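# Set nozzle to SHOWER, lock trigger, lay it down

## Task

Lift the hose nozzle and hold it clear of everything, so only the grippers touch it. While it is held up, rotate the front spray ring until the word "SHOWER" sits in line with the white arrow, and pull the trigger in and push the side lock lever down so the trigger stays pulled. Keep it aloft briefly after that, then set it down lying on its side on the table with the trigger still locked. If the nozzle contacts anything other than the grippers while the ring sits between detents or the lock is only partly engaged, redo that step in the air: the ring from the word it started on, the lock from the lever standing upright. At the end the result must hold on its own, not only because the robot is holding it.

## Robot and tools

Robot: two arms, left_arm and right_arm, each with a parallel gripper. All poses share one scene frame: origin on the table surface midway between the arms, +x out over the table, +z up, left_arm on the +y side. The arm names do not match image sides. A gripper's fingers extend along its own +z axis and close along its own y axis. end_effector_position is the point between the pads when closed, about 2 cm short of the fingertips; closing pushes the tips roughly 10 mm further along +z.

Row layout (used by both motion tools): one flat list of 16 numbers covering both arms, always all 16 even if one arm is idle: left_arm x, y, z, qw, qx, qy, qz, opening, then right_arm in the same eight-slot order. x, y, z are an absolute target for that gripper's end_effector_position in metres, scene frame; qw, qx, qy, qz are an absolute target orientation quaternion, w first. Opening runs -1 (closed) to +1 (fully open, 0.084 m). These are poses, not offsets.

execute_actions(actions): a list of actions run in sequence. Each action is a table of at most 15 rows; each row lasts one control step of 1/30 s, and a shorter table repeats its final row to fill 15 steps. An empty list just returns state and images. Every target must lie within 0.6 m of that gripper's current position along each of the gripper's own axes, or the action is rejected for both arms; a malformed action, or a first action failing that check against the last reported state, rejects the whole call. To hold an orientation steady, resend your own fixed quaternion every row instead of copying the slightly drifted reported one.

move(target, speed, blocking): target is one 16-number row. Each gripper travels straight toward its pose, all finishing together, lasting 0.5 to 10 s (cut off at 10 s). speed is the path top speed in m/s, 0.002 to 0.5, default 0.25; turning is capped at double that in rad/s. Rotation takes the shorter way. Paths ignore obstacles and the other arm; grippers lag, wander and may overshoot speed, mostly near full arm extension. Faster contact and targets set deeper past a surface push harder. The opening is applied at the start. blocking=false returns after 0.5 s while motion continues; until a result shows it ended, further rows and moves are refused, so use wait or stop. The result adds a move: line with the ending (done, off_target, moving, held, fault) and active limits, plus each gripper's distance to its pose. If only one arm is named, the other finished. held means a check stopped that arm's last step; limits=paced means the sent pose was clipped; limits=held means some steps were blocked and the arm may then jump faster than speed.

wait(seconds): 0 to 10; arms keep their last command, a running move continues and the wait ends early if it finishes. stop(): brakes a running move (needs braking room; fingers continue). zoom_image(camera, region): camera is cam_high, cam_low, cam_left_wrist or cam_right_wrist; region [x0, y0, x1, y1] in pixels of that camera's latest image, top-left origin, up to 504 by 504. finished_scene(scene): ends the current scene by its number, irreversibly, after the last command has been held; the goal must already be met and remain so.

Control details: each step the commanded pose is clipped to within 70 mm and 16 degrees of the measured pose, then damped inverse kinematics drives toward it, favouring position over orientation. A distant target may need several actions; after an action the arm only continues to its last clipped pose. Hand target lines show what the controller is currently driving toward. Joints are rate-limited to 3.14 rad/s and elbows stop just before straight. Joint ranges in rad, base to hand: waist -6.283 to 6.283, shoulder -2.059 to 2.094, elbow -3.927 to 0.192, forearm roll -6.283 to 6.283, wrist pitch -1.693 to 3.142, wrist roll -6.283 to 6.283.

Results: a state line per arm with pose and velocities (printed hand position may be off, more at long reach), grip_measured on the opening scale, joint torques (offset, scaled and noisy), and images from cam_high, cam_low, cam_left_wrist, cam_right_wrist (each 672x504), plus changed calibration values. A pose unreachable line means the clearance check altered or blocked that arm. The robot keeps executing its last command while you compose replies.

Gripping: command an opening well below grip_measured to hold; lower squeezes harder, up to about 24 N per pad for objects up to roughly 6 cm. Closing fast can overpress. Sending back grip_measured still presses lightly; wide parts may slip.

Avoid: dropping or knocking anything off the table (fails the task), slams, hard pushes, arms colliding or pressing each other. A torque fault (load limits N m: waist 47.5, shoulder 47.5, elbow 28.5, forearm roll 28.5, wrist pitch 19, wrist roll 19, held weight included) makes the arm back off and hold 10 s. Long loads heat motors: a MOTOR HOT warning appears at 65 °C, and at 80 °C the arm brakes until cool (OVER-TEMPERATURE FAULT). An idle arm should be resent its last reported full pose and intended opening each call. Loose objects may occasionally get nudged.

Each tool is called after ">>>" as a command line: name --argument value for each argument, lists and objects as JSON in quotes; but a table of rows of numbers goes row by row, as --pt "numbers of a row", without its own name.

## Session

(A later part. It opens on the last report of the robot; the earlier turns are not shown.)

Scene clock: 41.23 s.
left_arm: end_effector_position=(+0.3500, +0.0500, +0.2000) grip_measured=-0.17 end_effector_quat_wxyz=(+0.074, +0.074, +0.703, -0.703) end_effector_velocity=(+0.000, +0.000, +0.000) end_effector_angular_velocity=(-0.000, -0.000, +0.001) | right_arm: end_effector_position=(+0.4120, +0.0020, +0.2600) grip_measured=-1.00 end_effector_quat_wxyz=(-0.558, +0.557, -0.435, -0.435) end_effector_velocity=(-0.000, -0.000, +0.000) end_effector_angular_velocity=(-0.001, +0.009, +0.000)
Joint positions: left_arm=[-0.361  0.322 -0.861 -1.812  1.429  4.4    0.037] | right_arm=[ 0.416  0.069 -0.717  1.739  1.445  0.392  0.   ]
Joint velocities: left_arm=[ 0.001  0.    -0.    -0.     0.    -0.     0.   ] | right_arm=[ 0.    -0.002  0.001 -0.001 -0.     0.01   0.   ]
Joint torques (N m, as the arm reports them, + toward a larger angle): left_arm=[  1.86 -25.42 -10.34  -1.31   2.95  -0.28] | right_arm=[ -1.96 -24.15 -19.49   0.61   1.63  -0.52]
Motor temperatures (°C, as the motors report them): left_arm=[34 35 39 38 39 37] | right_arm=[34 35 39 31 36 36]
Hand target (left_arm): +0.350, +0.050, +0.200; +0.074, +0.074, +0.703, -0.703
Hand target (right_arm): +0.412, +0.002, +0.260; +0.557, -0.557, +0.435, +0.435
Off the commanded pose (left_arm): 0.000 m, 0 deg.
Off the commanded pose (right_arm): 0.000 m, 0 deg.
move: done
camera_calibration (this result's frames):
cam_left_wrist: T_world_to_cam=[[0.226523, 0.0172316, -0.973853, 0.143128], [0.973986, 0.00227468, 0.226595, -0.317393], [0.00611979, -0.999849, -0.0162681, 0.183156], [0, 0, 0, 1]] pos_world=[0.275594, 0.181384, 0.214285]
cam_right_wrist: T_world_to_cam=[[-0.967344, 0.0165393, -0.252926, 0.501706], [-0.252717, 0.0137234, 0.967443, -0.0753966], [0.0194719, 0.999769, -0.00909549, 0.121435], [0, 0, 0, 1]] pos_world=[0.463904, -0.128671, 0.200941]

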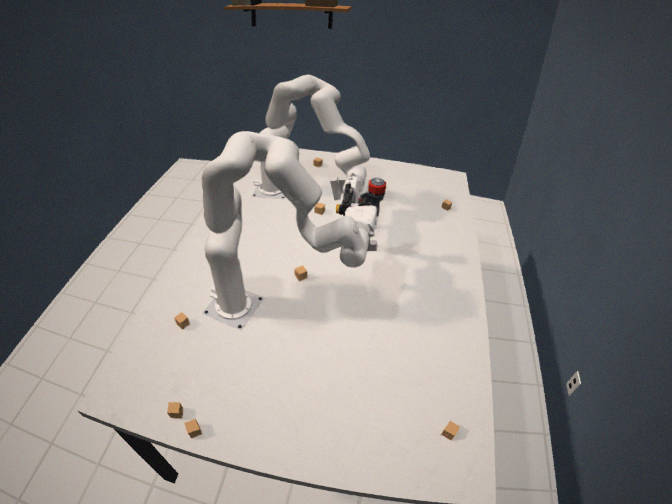

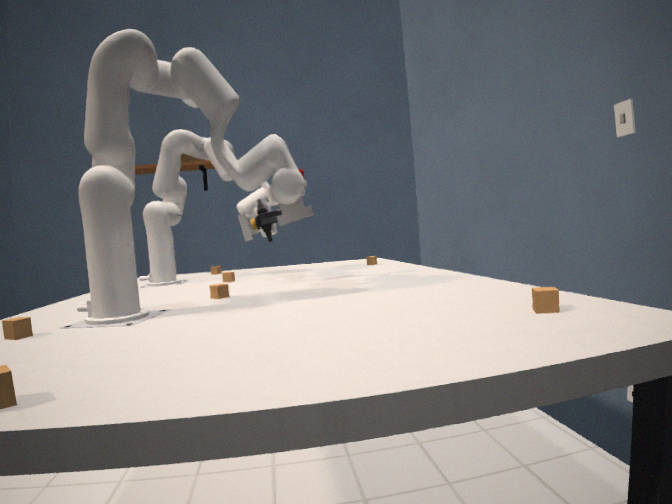

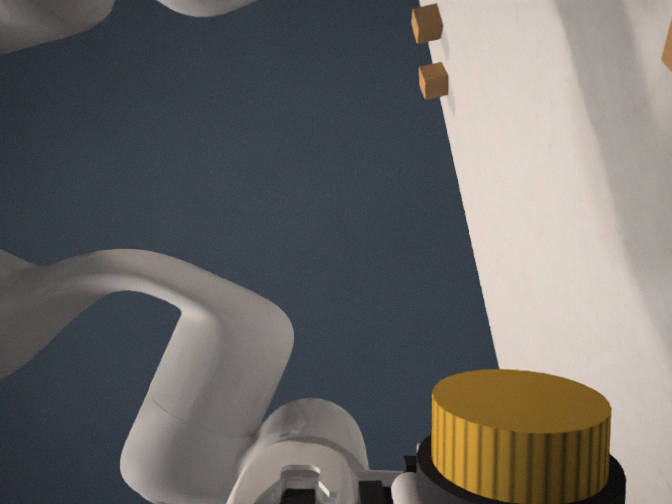

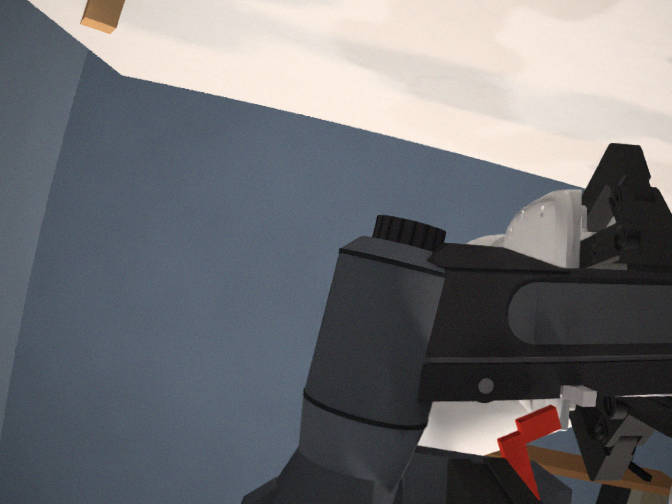

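>>> move --target '[0.35,0.05,0.2,0.074,0.074,0.703,-0.703,-1,0.404,0.002,0.252,-0.53,0.53,-0.468,-0.468,-1]' --speed 0.03

>>> move --target '[0.35,0.05,0.2,0.074,0.074,0.703,-0.703,-1,0.407,-0.09,0.29,-0.53,0.53,-0.468,-0.468,-1]' --speed 0.15

Scene clock: 44.50 s.
left_arm: end_effector_position=(+0.3495, +0.0499, +0.1997) grip_measured=-0.17 end_effector_quat_wxyz=(+0.074, +0.074, +0.703, -0.703) end_effector_velocity=(+0.000, -0.000, +0.001) end_effector_angular_velocity=(-0.001, -0.001, -0.001) | right_arm: end_effector_position=(+0.4045, +0.0018, +0.2523) grip_measured=-1.00 end_effector_quat_wxyz=(-0.531, +0.530, -0.468, -0.467) end_effector_velocity=(-0.001, -0.000, -0.002) end_effector_angular_velocity=(-0.001, +0.016, +0.001)
Joint positions: left_arm=[-0.361  0.322 -0.861 -1.811  1.429  4.4    0.037] | right_arm=[ 0.419  0.068 -0.691  1.745  1.447  0.487  0.   ]
Joint velocities: left_arm=[-0.    -0.    -0.001 -0.     0.001 -0.     0.   ] | right_arm=[0.001 0.    0.005 0.    0.    0.011 0.   ]
Joint torques (N m, as the arm reports them, + toward a larger angle): left_arm=[  3.09 -26.07 -11.61  -2.21   2.7   -0.42] | right_arm=[ -0.41 -22.32 -16.64  -1.3    2.32  -0.45]
Motor temperatures (°C, as the motors report them): left_arm=[34 35 39 38 39 37] | right_arm=[34 35 39 31 36 36]
Hand target (left_arm): +0.350, +0.050, +0.200; +0.074, +0.074, +0.703, -0.703
Hand target (right_arm): +0.404, +0.002, +0.252; +0.530, -0.530, +0.468, +0.468
Off the commanded pose (left_arm): 0.001 m, 0 deg.
Off the commanded pose (right_arm): 0.001 m, 0 deg.
move: done
camera_calibration (this result's frames):
cam_left_wrist: T_world_to_cam=[[0.225963, 0.0172974, -0.973982, 0.143145], [0.974122, 0.00138951, 0.22602, -0.316752], [0.0052629, -0.999849, -0.0165358, 0.18341], [0, 0, 0, 1]] pos_world=[0.275244, 0.181347, 0.214046]
cam_right_wrist: T_world_to_cam=[[-0.990599, 0.0174497, -0.135682, 0.472358], [-0.135452, 0.0137994, 0.990688, -0.123165], [0.0191596, 0.999753, -0.0113061, 0.122349], [0, 0, 0, 1]] pos_world=[0.44889, -0.128862, 0.187492]

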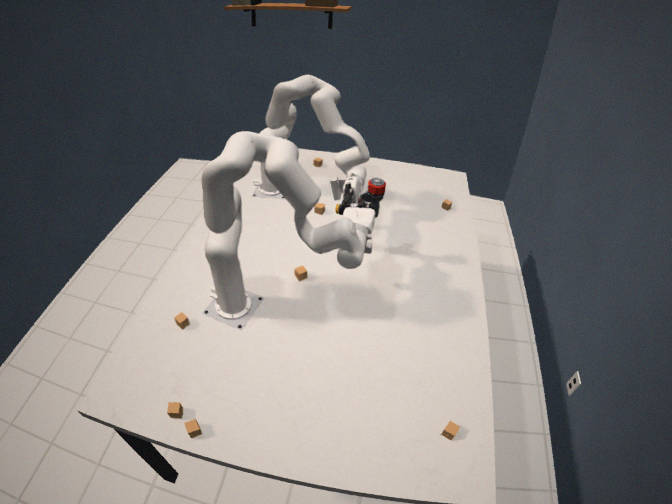

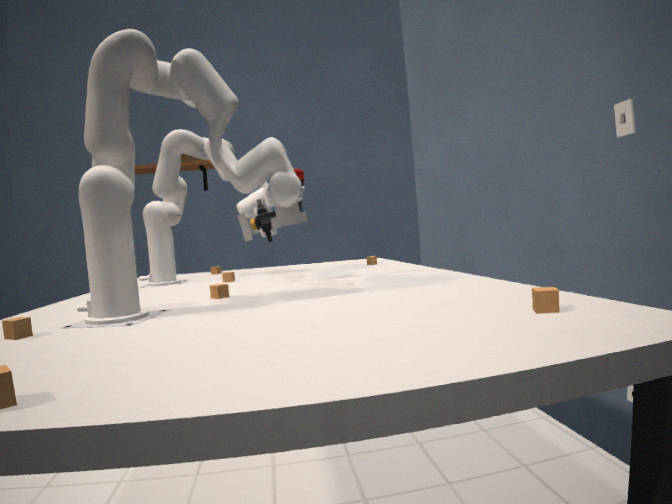

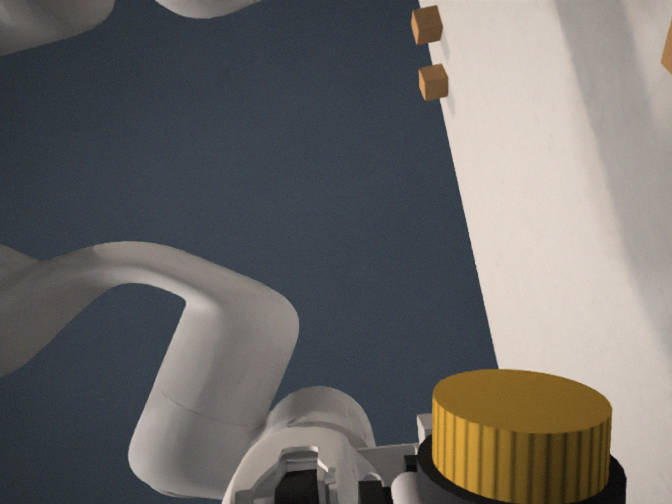

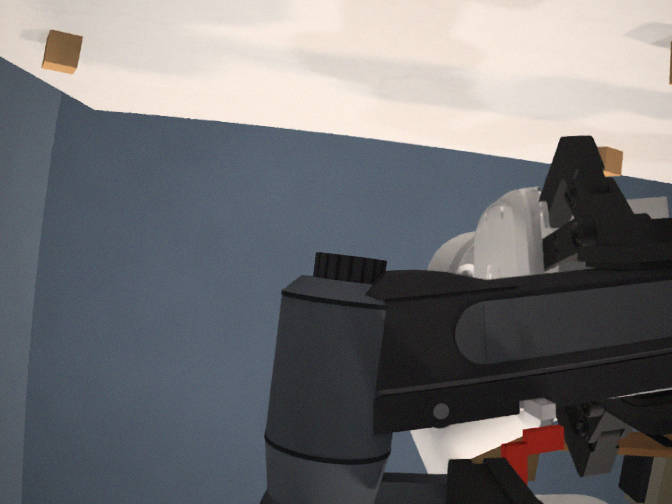

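Scene clock: 45.73 s.
left_arm: end_effector_position=(+0.3500, +0.0500, +0.2000) grip_measured=-0.17 end_effector_quat_wxyz=(+0.074, +0.074, +0.703, -0.703) end_effector_velocity=(-0.000, -0.000, +0.000) end_effector_angular_velocity=(-0.000, +0.000, -0.001) | right_arm: end_effector_position=(+0.4072, -0.0896, +0.2897) grip_measured=-1.00 end_effector_quat_wxyz=(-0.530, +0.530, -0.468, -0.468) end_effector_velocity=(+0.000, -0.002, +0.001) end_effector_angular_velocity=(+0.000, -0.000, +0.000)
Joint positions: left_arm=[-0.361  0.322 -0.861 -1.812  1.429  4.4    0.037] | right_arm=[ 0.143 -0.043 -0.676  1.523  1.613  0.595  0.   ]
Joint velocities: left_arm=[-0.001 -0.     0.    -0.     0.    -0.     0.   ] | right_arm=[-0.006 -0.001 -0.001 -0.004  0.005  0.002  0.   ]
Joint torques (N m, as the arm reports them, + toward a larger angle): left_arm=[  1.9  -24.93 -10.16  -1.05   2.99  -0.24] | right_arm=[ -2.83 -20.96 -20.39   1.06   1.5   -0.3 ]
Motor temperatures (°C, as the motors report them): left_arm=[34 35 39 38 39 37] | right_arm=[34 35 39 31 36 36]
Hand target (left_arm): +0.350, +0.050, +0.200; +0.074, +0.074, +0.703, -0.703
Hand target (right_arm): +0.407, -0.090, +0.290; +0.530, -0.530, +0.468, +0.468
Off the commanded pose (left_arm): 0.000 m, 0 deg.
Off the commanded pose (right_arm): 0.000 m, 0 deg.
move: done
camera_calibration (this result's frames):
cam_left_wrist: T_world_to_cam=[[0.226509, 0.0172474, -0.973856, 0.143127], [0.97399, 0.00228509, 0.22658, -0.317393], [0.00613327, -0.999849, -0.0162812, 0.183157], [0, 0, 0, 1]] pos_world=[0.275594, 0.181386, 0.214282]
cam_right_wrist: T_world_to_cam=[[-0.990918, 0.0162584, -0.133484, 0.481008], [-0.13326, 0.014158, 0.99098, -0.159527], [0.0180016, 0.999768, -0.0118629, 0.214798], [0, 0, 0, 1]] pos_world=[0.451513, -0.220309, 0.224843]

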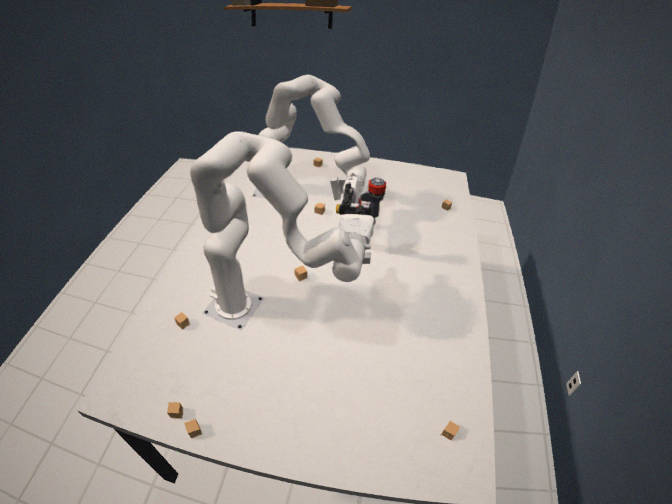

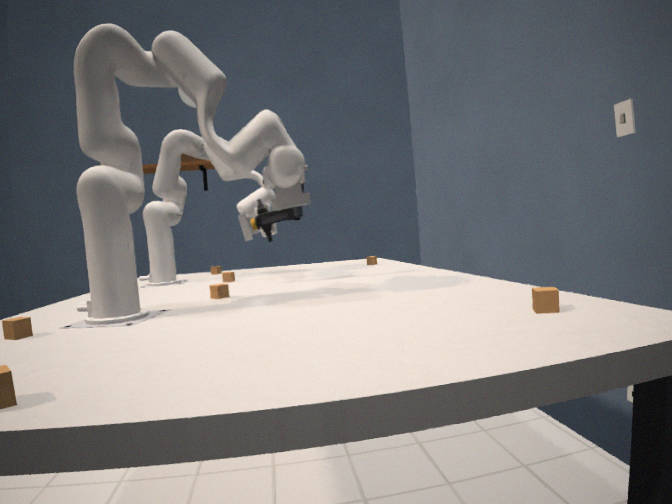

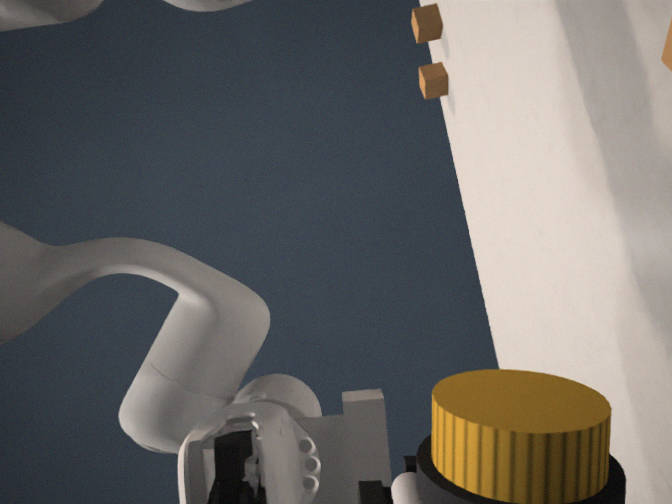

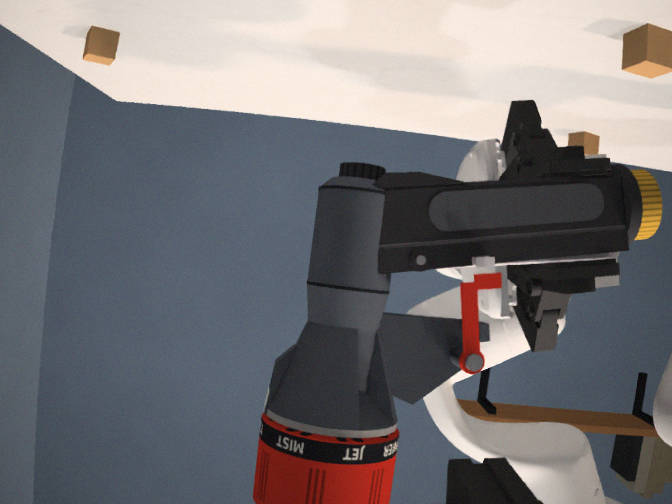

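>>> move --target '[0.32,0.15,0.25,0,0.1045,0.9945,0,-1,0.42,-0.12,0.232,-0.53,0.53,-0.468,-0.468,1]' --speed 0.3

Scene clock: 49.93 s.
left_arm: end_effector_position=(+0.3203, +0.1495, +0.2508) grip_measured=-0.17 end_effector_quat_wxyz=(+0.000, +0.107, +0.994, -0.003) end_effector_velocity=(-0.000, +0.000, +0.001) end_effector_angular_velocity=(+0.012, +0.003, +0.000) | right_arm: end_effector_position=(+0.4202, -0.1199, +0.2321) grip_measured=+1.00 end_effector_quat_wxyz=(-0.530, +0.530, -0.468, -0.468) end_effector_velocity=(+0.000, -0.000, -0.000) end_effector_angular_velocity=(+0.000, +0.000, +0.000)
Joint positions: left_arm=[-0.679 -0.075 -1.123 -0.006  1.194  2.76   0.037] | right_arm=[ 0.06   0.156 -0.737  1.448  1.651  0.452  0.084]
Joint velocities: left_arm=[-0.004  0.007 -0.011  0.009  0.014 -0.008 -0.   ] | right_arm=[-0.     0.001 -0.    -0.     0.    -0.001 -0.   ]
Joint torques (N m, as the arm reports them, + toward a larger angle): left_arm=[  1.94 -21.23 -13.15  -0.44  -1.57  -0.45] | right_arm=[ -2.02 -25.01 -18.02   0.66   1.55  -0.34]
Motor temperatures (°C, as the motors report them): left_arm=[34 35 39 38 39 37] | right_arm=[34 35 39 31 36 36]
Hand target (left_arm): +0.320, +0.149, +0.251; +0.000, +0.107, +0.994, -0.003
Hand target (right_arm): +0.420, -0.120, +0.232; +0.530, -0.530, +0.468, +0.468
Off the commanded pose (left_arm): 0.001 m, 0 deg.
Off the commanded pose (right_arm): 0.000 m, 0 deg.
move: done
camera_calibration (this result's frames):
cam_left_wrist: T_world_to_cam=[[0.230319, 0.973055, 0.0108394, -0.193457], [0.973094, -0.230372, 0.00398345, -0.209354], [0.00637322, 0.00963034, -0.999933, 0.379328], [0, 0, 0, 1]] pos_world=[0.245861, 0.136361, 0.382234]
cam_right_wrist: T_world_to_cam=[[-0.990873, 0.0163843, -0.133798, 0.486778], [-0.133577, 0.0139222, 0.990941, -0.100168], [0.0180986, 0.999769, -0.0116066, 0.24406], [0, 0, 0, 1]] pos_world=[0.464538, -0.250585, 0.167223]

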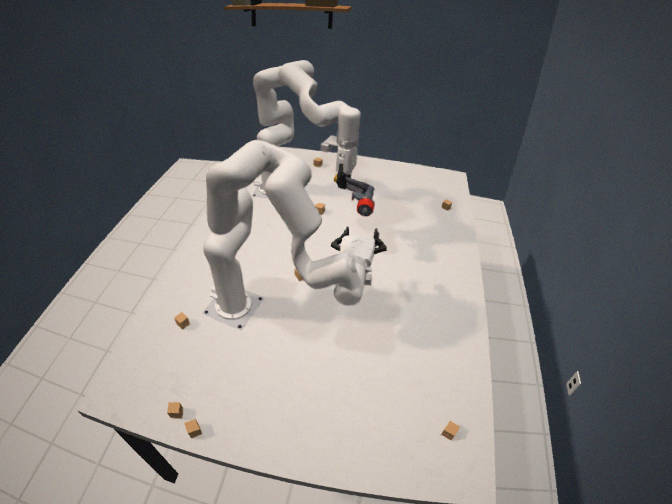

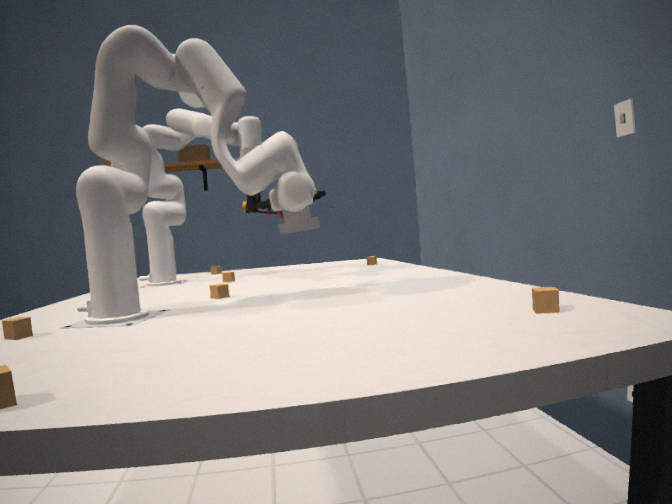

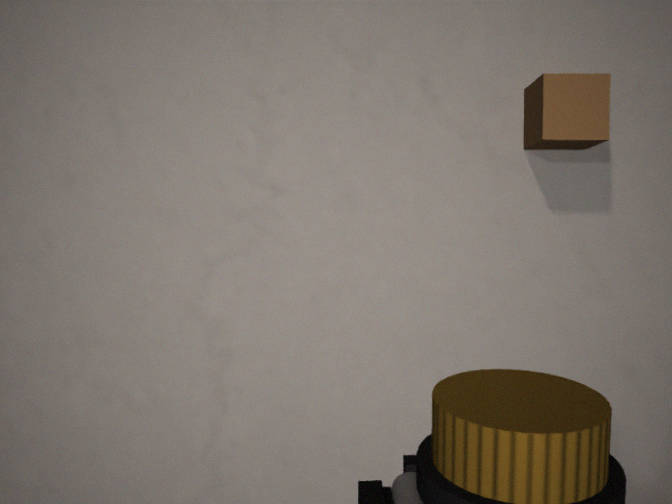

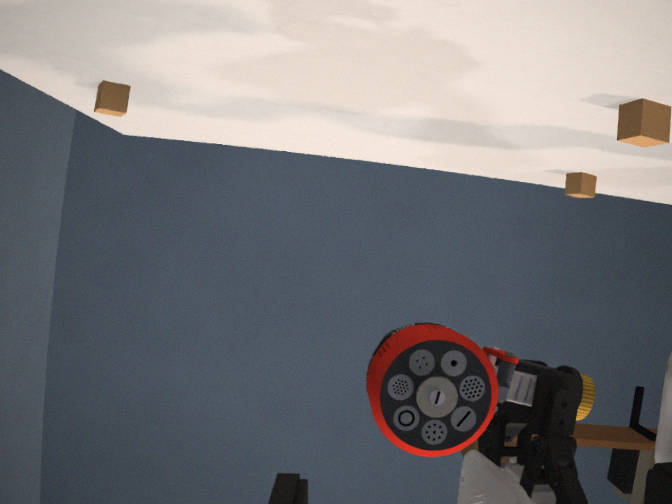

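>>> move --target '[0.32,0.15,0.25,0,0.1045,0.9945,0,-1,0.418,-0.04,0.222,-0.53,0.53,-0.468,-0.468,1]' --speed 0.15

>>> zoom_image --camera "cam_high" --region '[320,160,410,250]'

Scene clock: 52.03 s.
left_arm: end_effector_position=(+0.3200, +0.1500, +0.2500) grip_measured=-0.17 end_effector_quat_wxyz=(-0.000, +0.105, +0.995, -0.000) end_effector_velocity=(-0.000, +0.000, -0.000) end_effector_angular_velocity=(+0.000, +0.000, +0.000) | right_arm: end_effector_position=(+0.4178, -0.0404, +0.2221) grip_measured=+1.00 end_effector_quat_wxyz=(-0.530, +0.530, -0.468, -0.468) end_effector_velocity=(+0.000, +0.002, -0.000) end_effector_angular_velocity=(+0.000, -0.000, +0.000)
Joint positions: left_arm=[-0.681 -0.073 -1.123 -0.     1.196  2.752  0.037] | right_arm=[ 0.289  0.172 -0.722  1.642  1.528  0.425  0.084]
Joint velocities: left_arm=[ 0.  0.  0.  0.  0. -0. -0.] | right_arm=[ 0.006  0.002 -0.002  0.005 -0.003 -0.001 -0.   ]
Joint torques (N m, as the arm reports them, + toward a larger angle): left_arm=[  1.68 -21.18 -13.26  -0.43  -1.55  -0.41] | right_arm=[ -2.56 -25.64 -18.28   0.61   1.7   -0.34]
Motor temperatures (°C, as the motors report them): left_arm=[34 35 39 38 39 37] | right_arm=[34 35 39 31 36 36]
Hand target (left_arm): +0.320, +0.150, +0.250; -0.000, +0.105, +0.995, -0.000
Hand target (right_arm): +0.418, -0.040, +0.222; +0.530, -0.530, +0.468, +0.468
Off the commanded pose (left_arm): 0.000 m, 0 deg.
Off the commanded pose (right_arm): 0.000 m, 0 deg.
move: done
camera_calibration (this result's frames):
cam_left_wrist: T_world_to_cam=[[0.226176, 0.973934, 0.0172127, -0.194269], [0.974067, -0.226247, 0.00226402, -0.209398], [0.00609934, 0.0162543, -0.999849, 0.377627], [0, 0, 0, 1]] pos_world=[0.245604, 0.135692, 0.381388]
cam_right_wrist: T_world_to_cam=[[-0.990872, 0.0167156, -0.133768, 0.481763], [-0.13355, 0.013579, 0.990949, -0.0917099], [0.0183807, 0.999768, -0.0112227, 0.164234], [0, 0, 0, 1]] pos_world=[0.462099, -0.171004, 0.157168]

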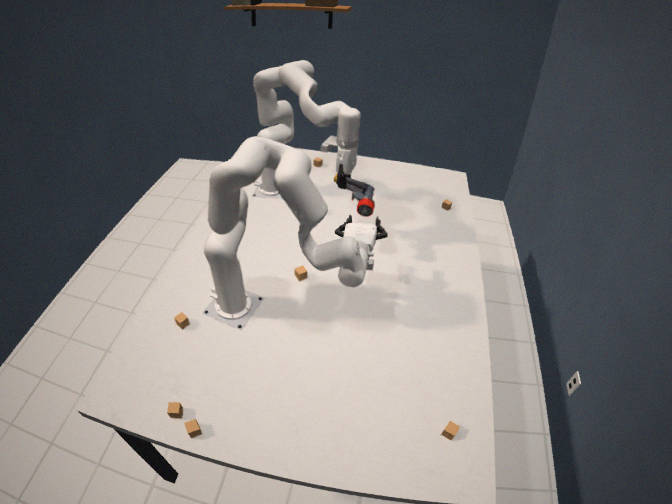

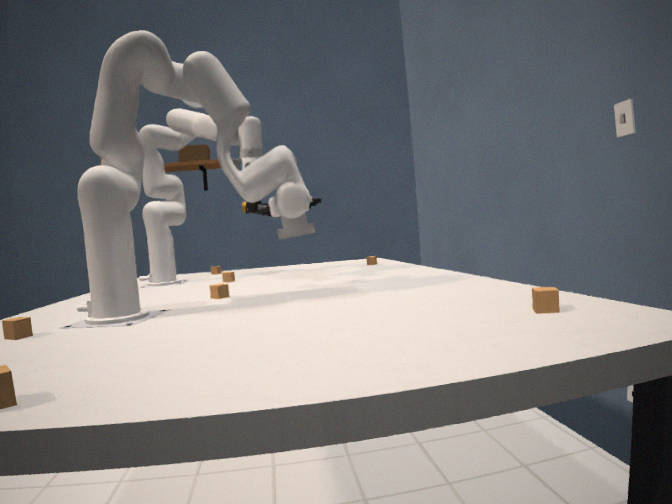

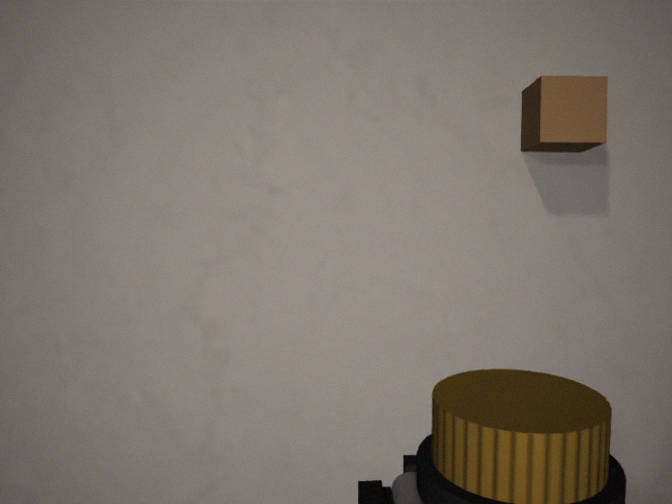

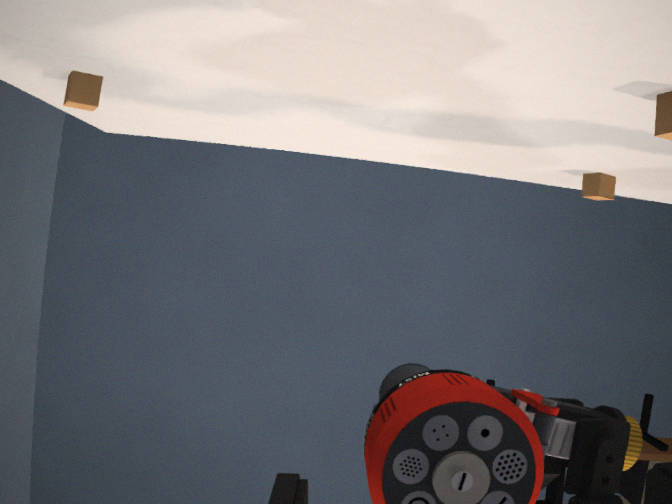

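Region (320, 160, 410, 250) of cam_high's 672x504 image, scaled by 5.600, with more detail than that image has.

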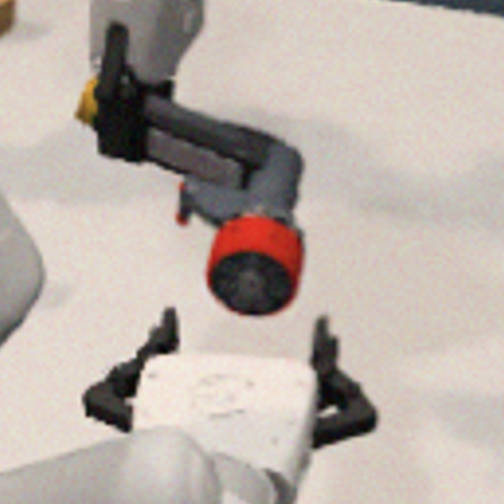

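>>> move --target '[0.32,0.15,0.25,0,0.1045,0.9945,0,-1,0.418,0.025,0.223,-0.53,0.53,-0.468,-0.468,1]' --speed 0.08

>>> execute_actions --actions '[[[0.32,0.15,0.25,0,0.1045,0.9945,0,-1,0.418,0.025,0.223,-0.53,0.53,-0.468,-0.468,0.45]],[[0.32,0.15,0.25,0,0.1045,0.9945,0,-1,0.418,0.025,0.223,-0.53,0.53,-0.468,-0.468,-0.3]]]'

>>> move --target '[0.32,0.15,0.25,0,0.1045,0.9945,0,-1,0.418,0.025,0.223,-0.706,0.706,-0.037,-0.037,-0.3]'

Scene clock: 54.87 s.
left_arm: end_effector_position=(+0.3200, +0.1500, +0.2500) grip_measured=-0.17 end_effector_quat_wxyz=(-0.000, +0.105, +0.995, -0.000) end_effector_velocity=(-0.001, -0.000, -0.000) end_effector_angular_velocity=(+0.001, +0.001, -0.002) | right_arm: end_effector_position=(+0.4178, +0.0247, +0.2231) grip_measured=+1.00 end_effector_quat_wxyz=(-0.530, +0.530, -0.468, -0.468) end_effector_velocity=(+0.000, +0.002, +0.000) end_effector_angular_velocity=(+0.000, -0.000, -0.000)
Joint positions: left_arm=[-0.681 -0.073 -1.123  0.     1.196  2.752  0.037] | right_arm=[ 0.471  0.199 -0.765  1.796  1.43   0.426  0.084]
Joint velocities: left_arm=[-0.002 -0.     0.001  0.     0.     0.    -0.   ] | right_arm=[ 0.005  0.001 -0.002  0.004 -0.003 -0.    -0.   ]
Joint torques (N m, as the arm reports them, + toward a larger angle): left_arm=[  1.69 -21.07 -13.24  -0.57  -1.64  -0.34] | right_arm=[ -2.7  -26.96 -18.83   0.87   1.74  -0.11]
Motor temperatures (°C, as the motors report them): left_arm=[34 35 40 38 39 37] | right_arm=[34 35 39 31 36 36]
Hand target (left_arm): +0.320, +0.150, +0.250; -0.000, +0.105, +0.995, -0.000
Hand target (right_arm): +0.418, +0.025, +0.223; +0.530, -0.530, +0.468, +0.468
Off the commanded pose (left_arm): 0.000 m, 0 deg.
Off the commanded pose (right_arm): 0.000 m, 0 deg.
move: done
camera_calibration (this result's frames):
cam_left_wrist: T_world_to_cam=[[0.226154, 0.973939, 0.0172447, -0.194276], [0.974072, -0.226225, 0.00228077, -0.209405], [0.00612253, 0.0162818, -0.999849, 0.377615], [0, 0, 0, 1]] pos_world=[0.245599, 0.135692, 0.381386]
cam_right_wrist: T_world_to_cam=[[-0.990888, 0.0166461, -0.133653, 0.480821], [-0.133434, 0.0136187, 0.990964, -0.0935966], [0.0183158, 0.999769, -0.0112735, 0.0992317], [0, 0, 0, 1]] pos_world=[0.462134, -0.105938, 0.158132]

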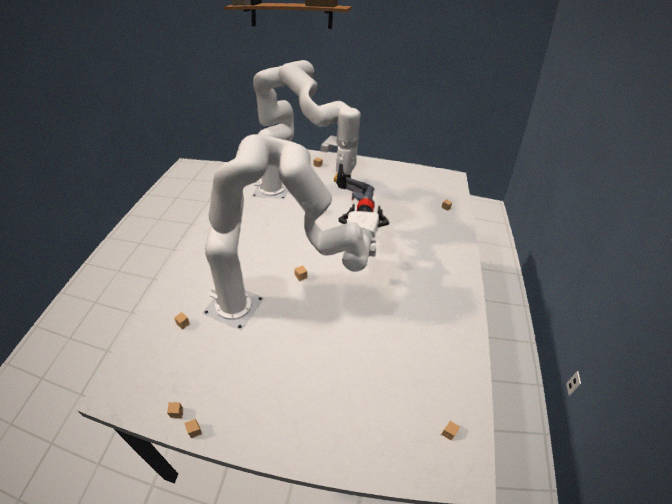

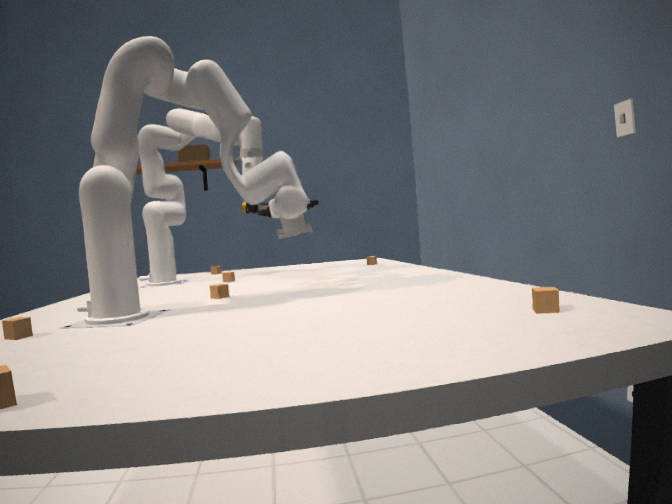

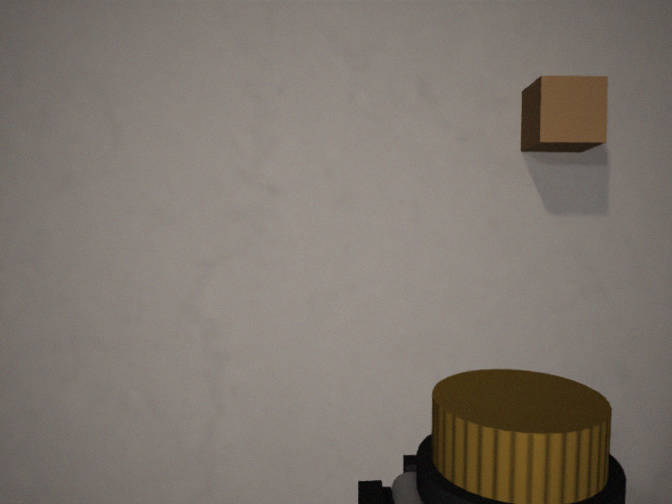

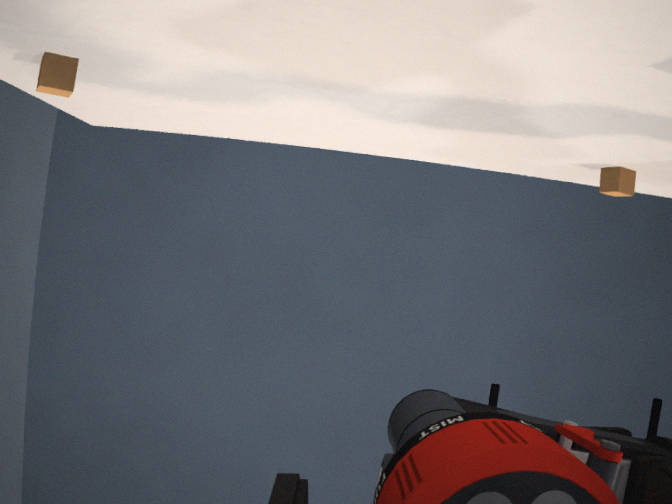

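Scene clock: 55.87 s.
left_arm: end_effector_position=(+0.3203, +0.1502, +0.2502) grip_measured=-0.17 end_effector_quat_wxyz=(+0.000, +0.104, +0.995, -0.000) end_effector_velocity=(+0.000, +0.000, +0.000) end_effector_angular_velocity=(-0.001, +0.000, +0.002) | right_arm: end_effector_position=(+0.4177, +0.0250, +0.2228) grip_measured=+0.32 end_effector_quat_wxyz=(-0.530, +0.530, -0.468, -0.468) end_effector_velocity=(+0.000, -0.000, -0.000) end_effector_angular_velocity=(-0.000, +0.000, -0.000)
Joint positions: left_arm=[-0.681 -0.073 -1.123  0.     1.196  2.751  0.037] | right_arm=[ 0.472  0.2   -0.766  1.796  1.43   0.426  0.058]
Joint velocities: left_arm=[ 0.001 -0.    -0.    -0.001  0.    -0.001  0.   ] | right_arm=[-0.  0. -0.  0. -0. -0.  0.]
Joint torques (N m, as the arm reports them, + toward a larger angle): left_arm=[ -1.48 -21.44 -12.58  -1.56  -0.71   0.57] | right_arm=[ -3.6  -26.9  -22.51   2.34   0.74  -0.23]
Motor temperatures (°C, as the motors report them): left_arm=[34 35 40 38 39 37] | right_arm=[34 35 39 31 36 36]
Hand target (left_arm): +0.320, +0.150, +0.250; +0.000, +0.105, +0.995, -0.000
Hand target (right_arm): +0.418, +0.025, +0.223; +0.530, -0.530, +0.468, +0.468
Off the commanded pose (left_arm): 0.000 m, 0 deg.
Off the commanded pose (right_arm): 0.000 m, 0 deg.
camera_calibration (this result's frames):
cam_left_wrist: T_world_to_cam=[[0.22505, 0.974195, 0.017238, -0.194198], [0.974323, -0.225133, 0.00302331, -0.210123], [0.00682614, 0.016115, -0.999847, 0.37758], [0, 0, 0, 1]] pos_world=[0.245854, 0.135797, 0.381505]
cam_right_wrist: T_world_to_cam=[[-0.990959, 0.0157708, -0.133234, 0.480575], [-0.133022, 0.0138364, 0.991017, -0.0935351], [0.0174726, 0.99978, -0.0116134, 0.0993255], [0, 0, 0, 1]] pos_world=[0.462052, -0.105589, 0.157877]

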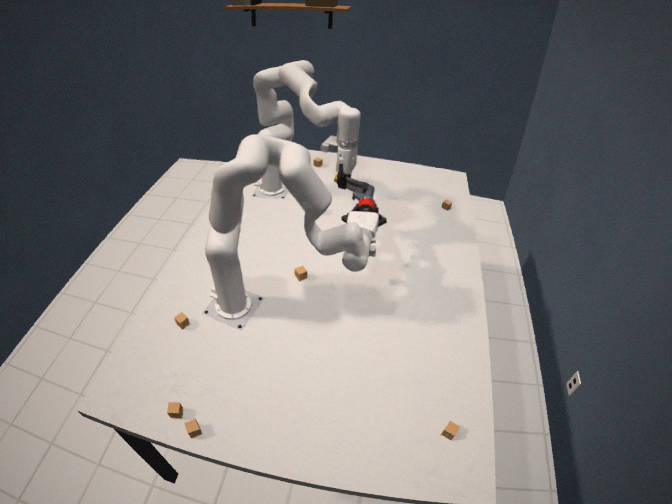

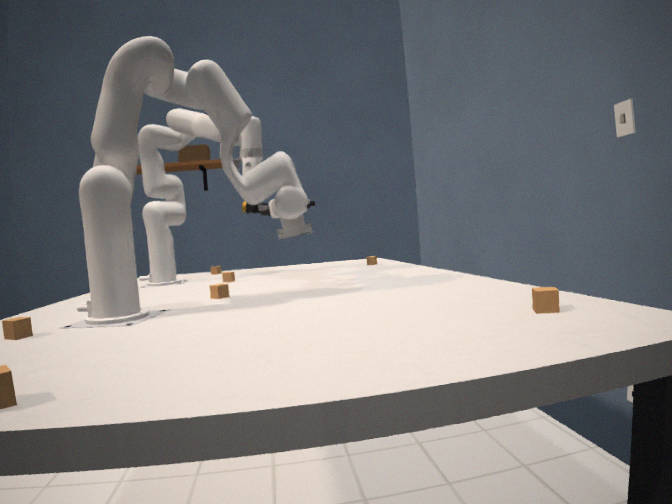

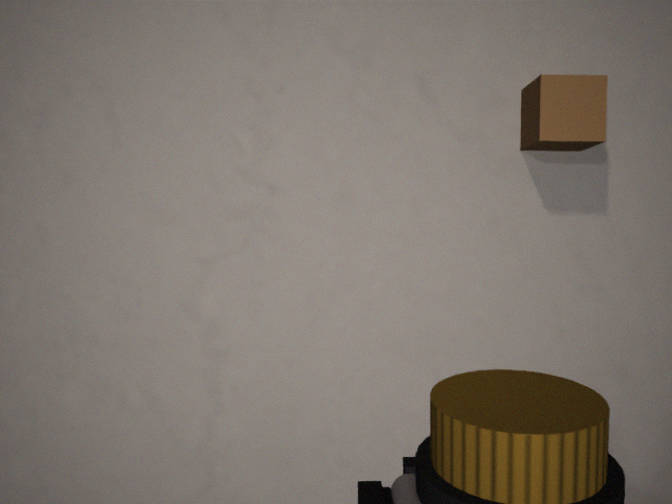

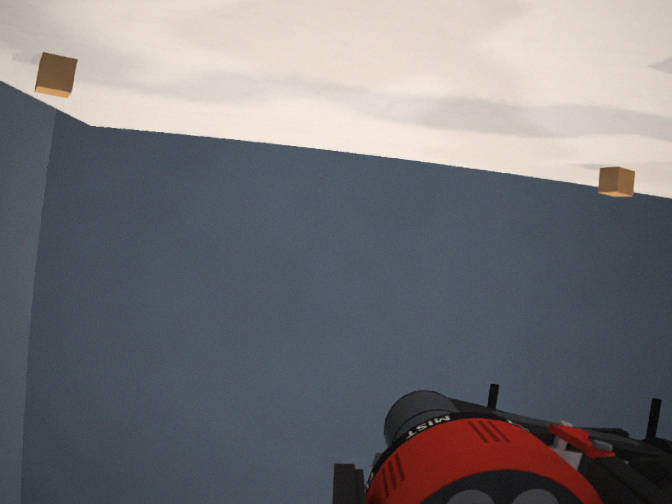

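Scene clock: 59.07 s.
left_arm: end_effector_position=(+0.3200, +0.1500, +0.2500) grip_measured=-0.16 end_effector_quat_wxyz=(+0.000, +0.104, +0.995, +0.000) end_effector_velocity=(-0.000, -0.001, +0.000) end_effector_angular_velocity=(-0.000, -0.000, -0.001) | right_arm: end_effector_position=(+0.4180, +0.0250, +0.2230) grip_measured=+0.32 end_effector_quat_wxyz=(+0.706, -0.706, +0.037, +0.037) end_effector_velocity=(+0.000, +0.000, +0.000) end_effector_angular_velocity=(+0.001, -0.012, -0.001)
Joint positions: left_arm=[-0.681 -0.073 -1.123  0.     1.196  2.752  0.037] | right_arm=[ 0.472  0.2   -0.767  1.796  1.429 -0.914  0.058]
Joint velocities: left_arm=[-0.001  0.    -0.    -0.    -0.001 -0.    -0.   ] | right_arm=[ 0.     0.001 -0.     0.002  0.001 -0.013 -0.   ]
Joint torques (N m, as the arm reports them, + toward a larger angle): left_arm=[  0.95 -22.51 -15.53  -0.17  -3.64  -0.29] | right_arm=[  1.83 -24.81 -15.56  -2.03   1.28  -0.27]
Motor temperatures (°C, as the motors report them): left_arm=[34 35 40 38 39 37] | right_arm=[34 35 39 31 36 36]
Hand target (left_arm): +0.320, +0.150, +0.250; -0.000, +0.105, +0.995, -0.000
Hand target (right_arm): +0.418, +0.025, +0.223; +0.706, -0.706, +0.037, +0.037
Off the commanded pose (left_arm): 0.000 m, 0 deg.
Off the commanded pose (right_arm): 0.000 m, 0 deg.
move: done
camera_calibration (this result's frames):
cam_left_wrist: T_world_to_cam=[[0.226119, 0.973947, 0.0172692, -0.194306], [0.97408, -0.226191, 0.00232611, -0.20944], [0.00617165, 0.0162956, -0.999848, 0.377617], [0, 0, 0, 1]] pos_world=[0.245617, 0.135717, 0.381402]
cam_right_wrist: T_world_to_cam=[[-0.0957123, 0.0162439, -0.995276, 0.298913], [-0.995292, 0.0137589, 0.0959383, 0.46633], [0.0152523, 0.999773, 0.0148505, 0.0944145], [0, 0, 0, 1]] pos_world=[0.491305, -0.105665, 0.25136]

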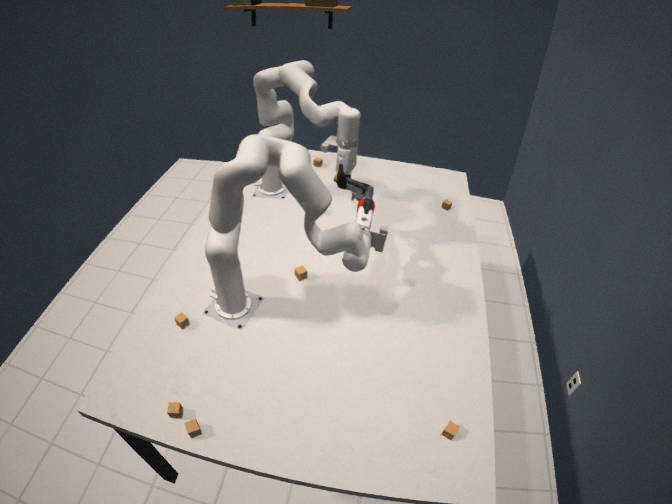

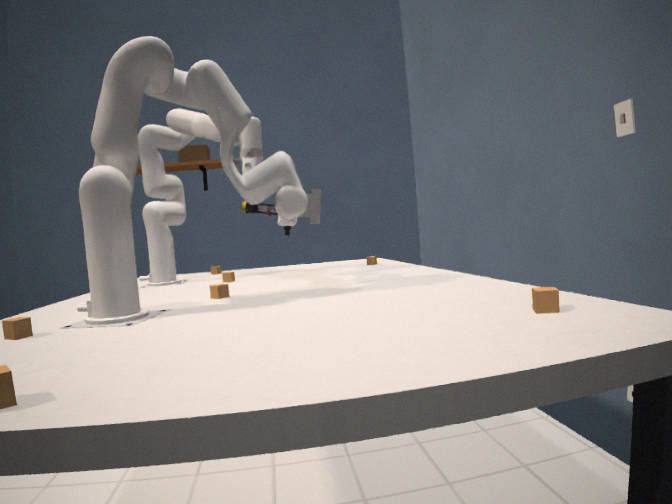

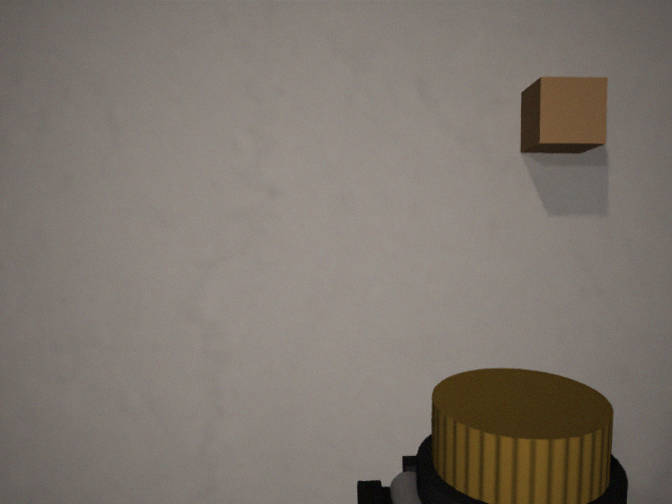

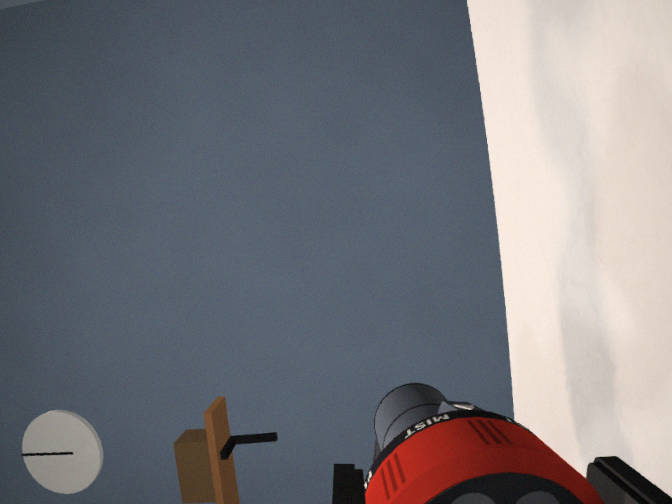

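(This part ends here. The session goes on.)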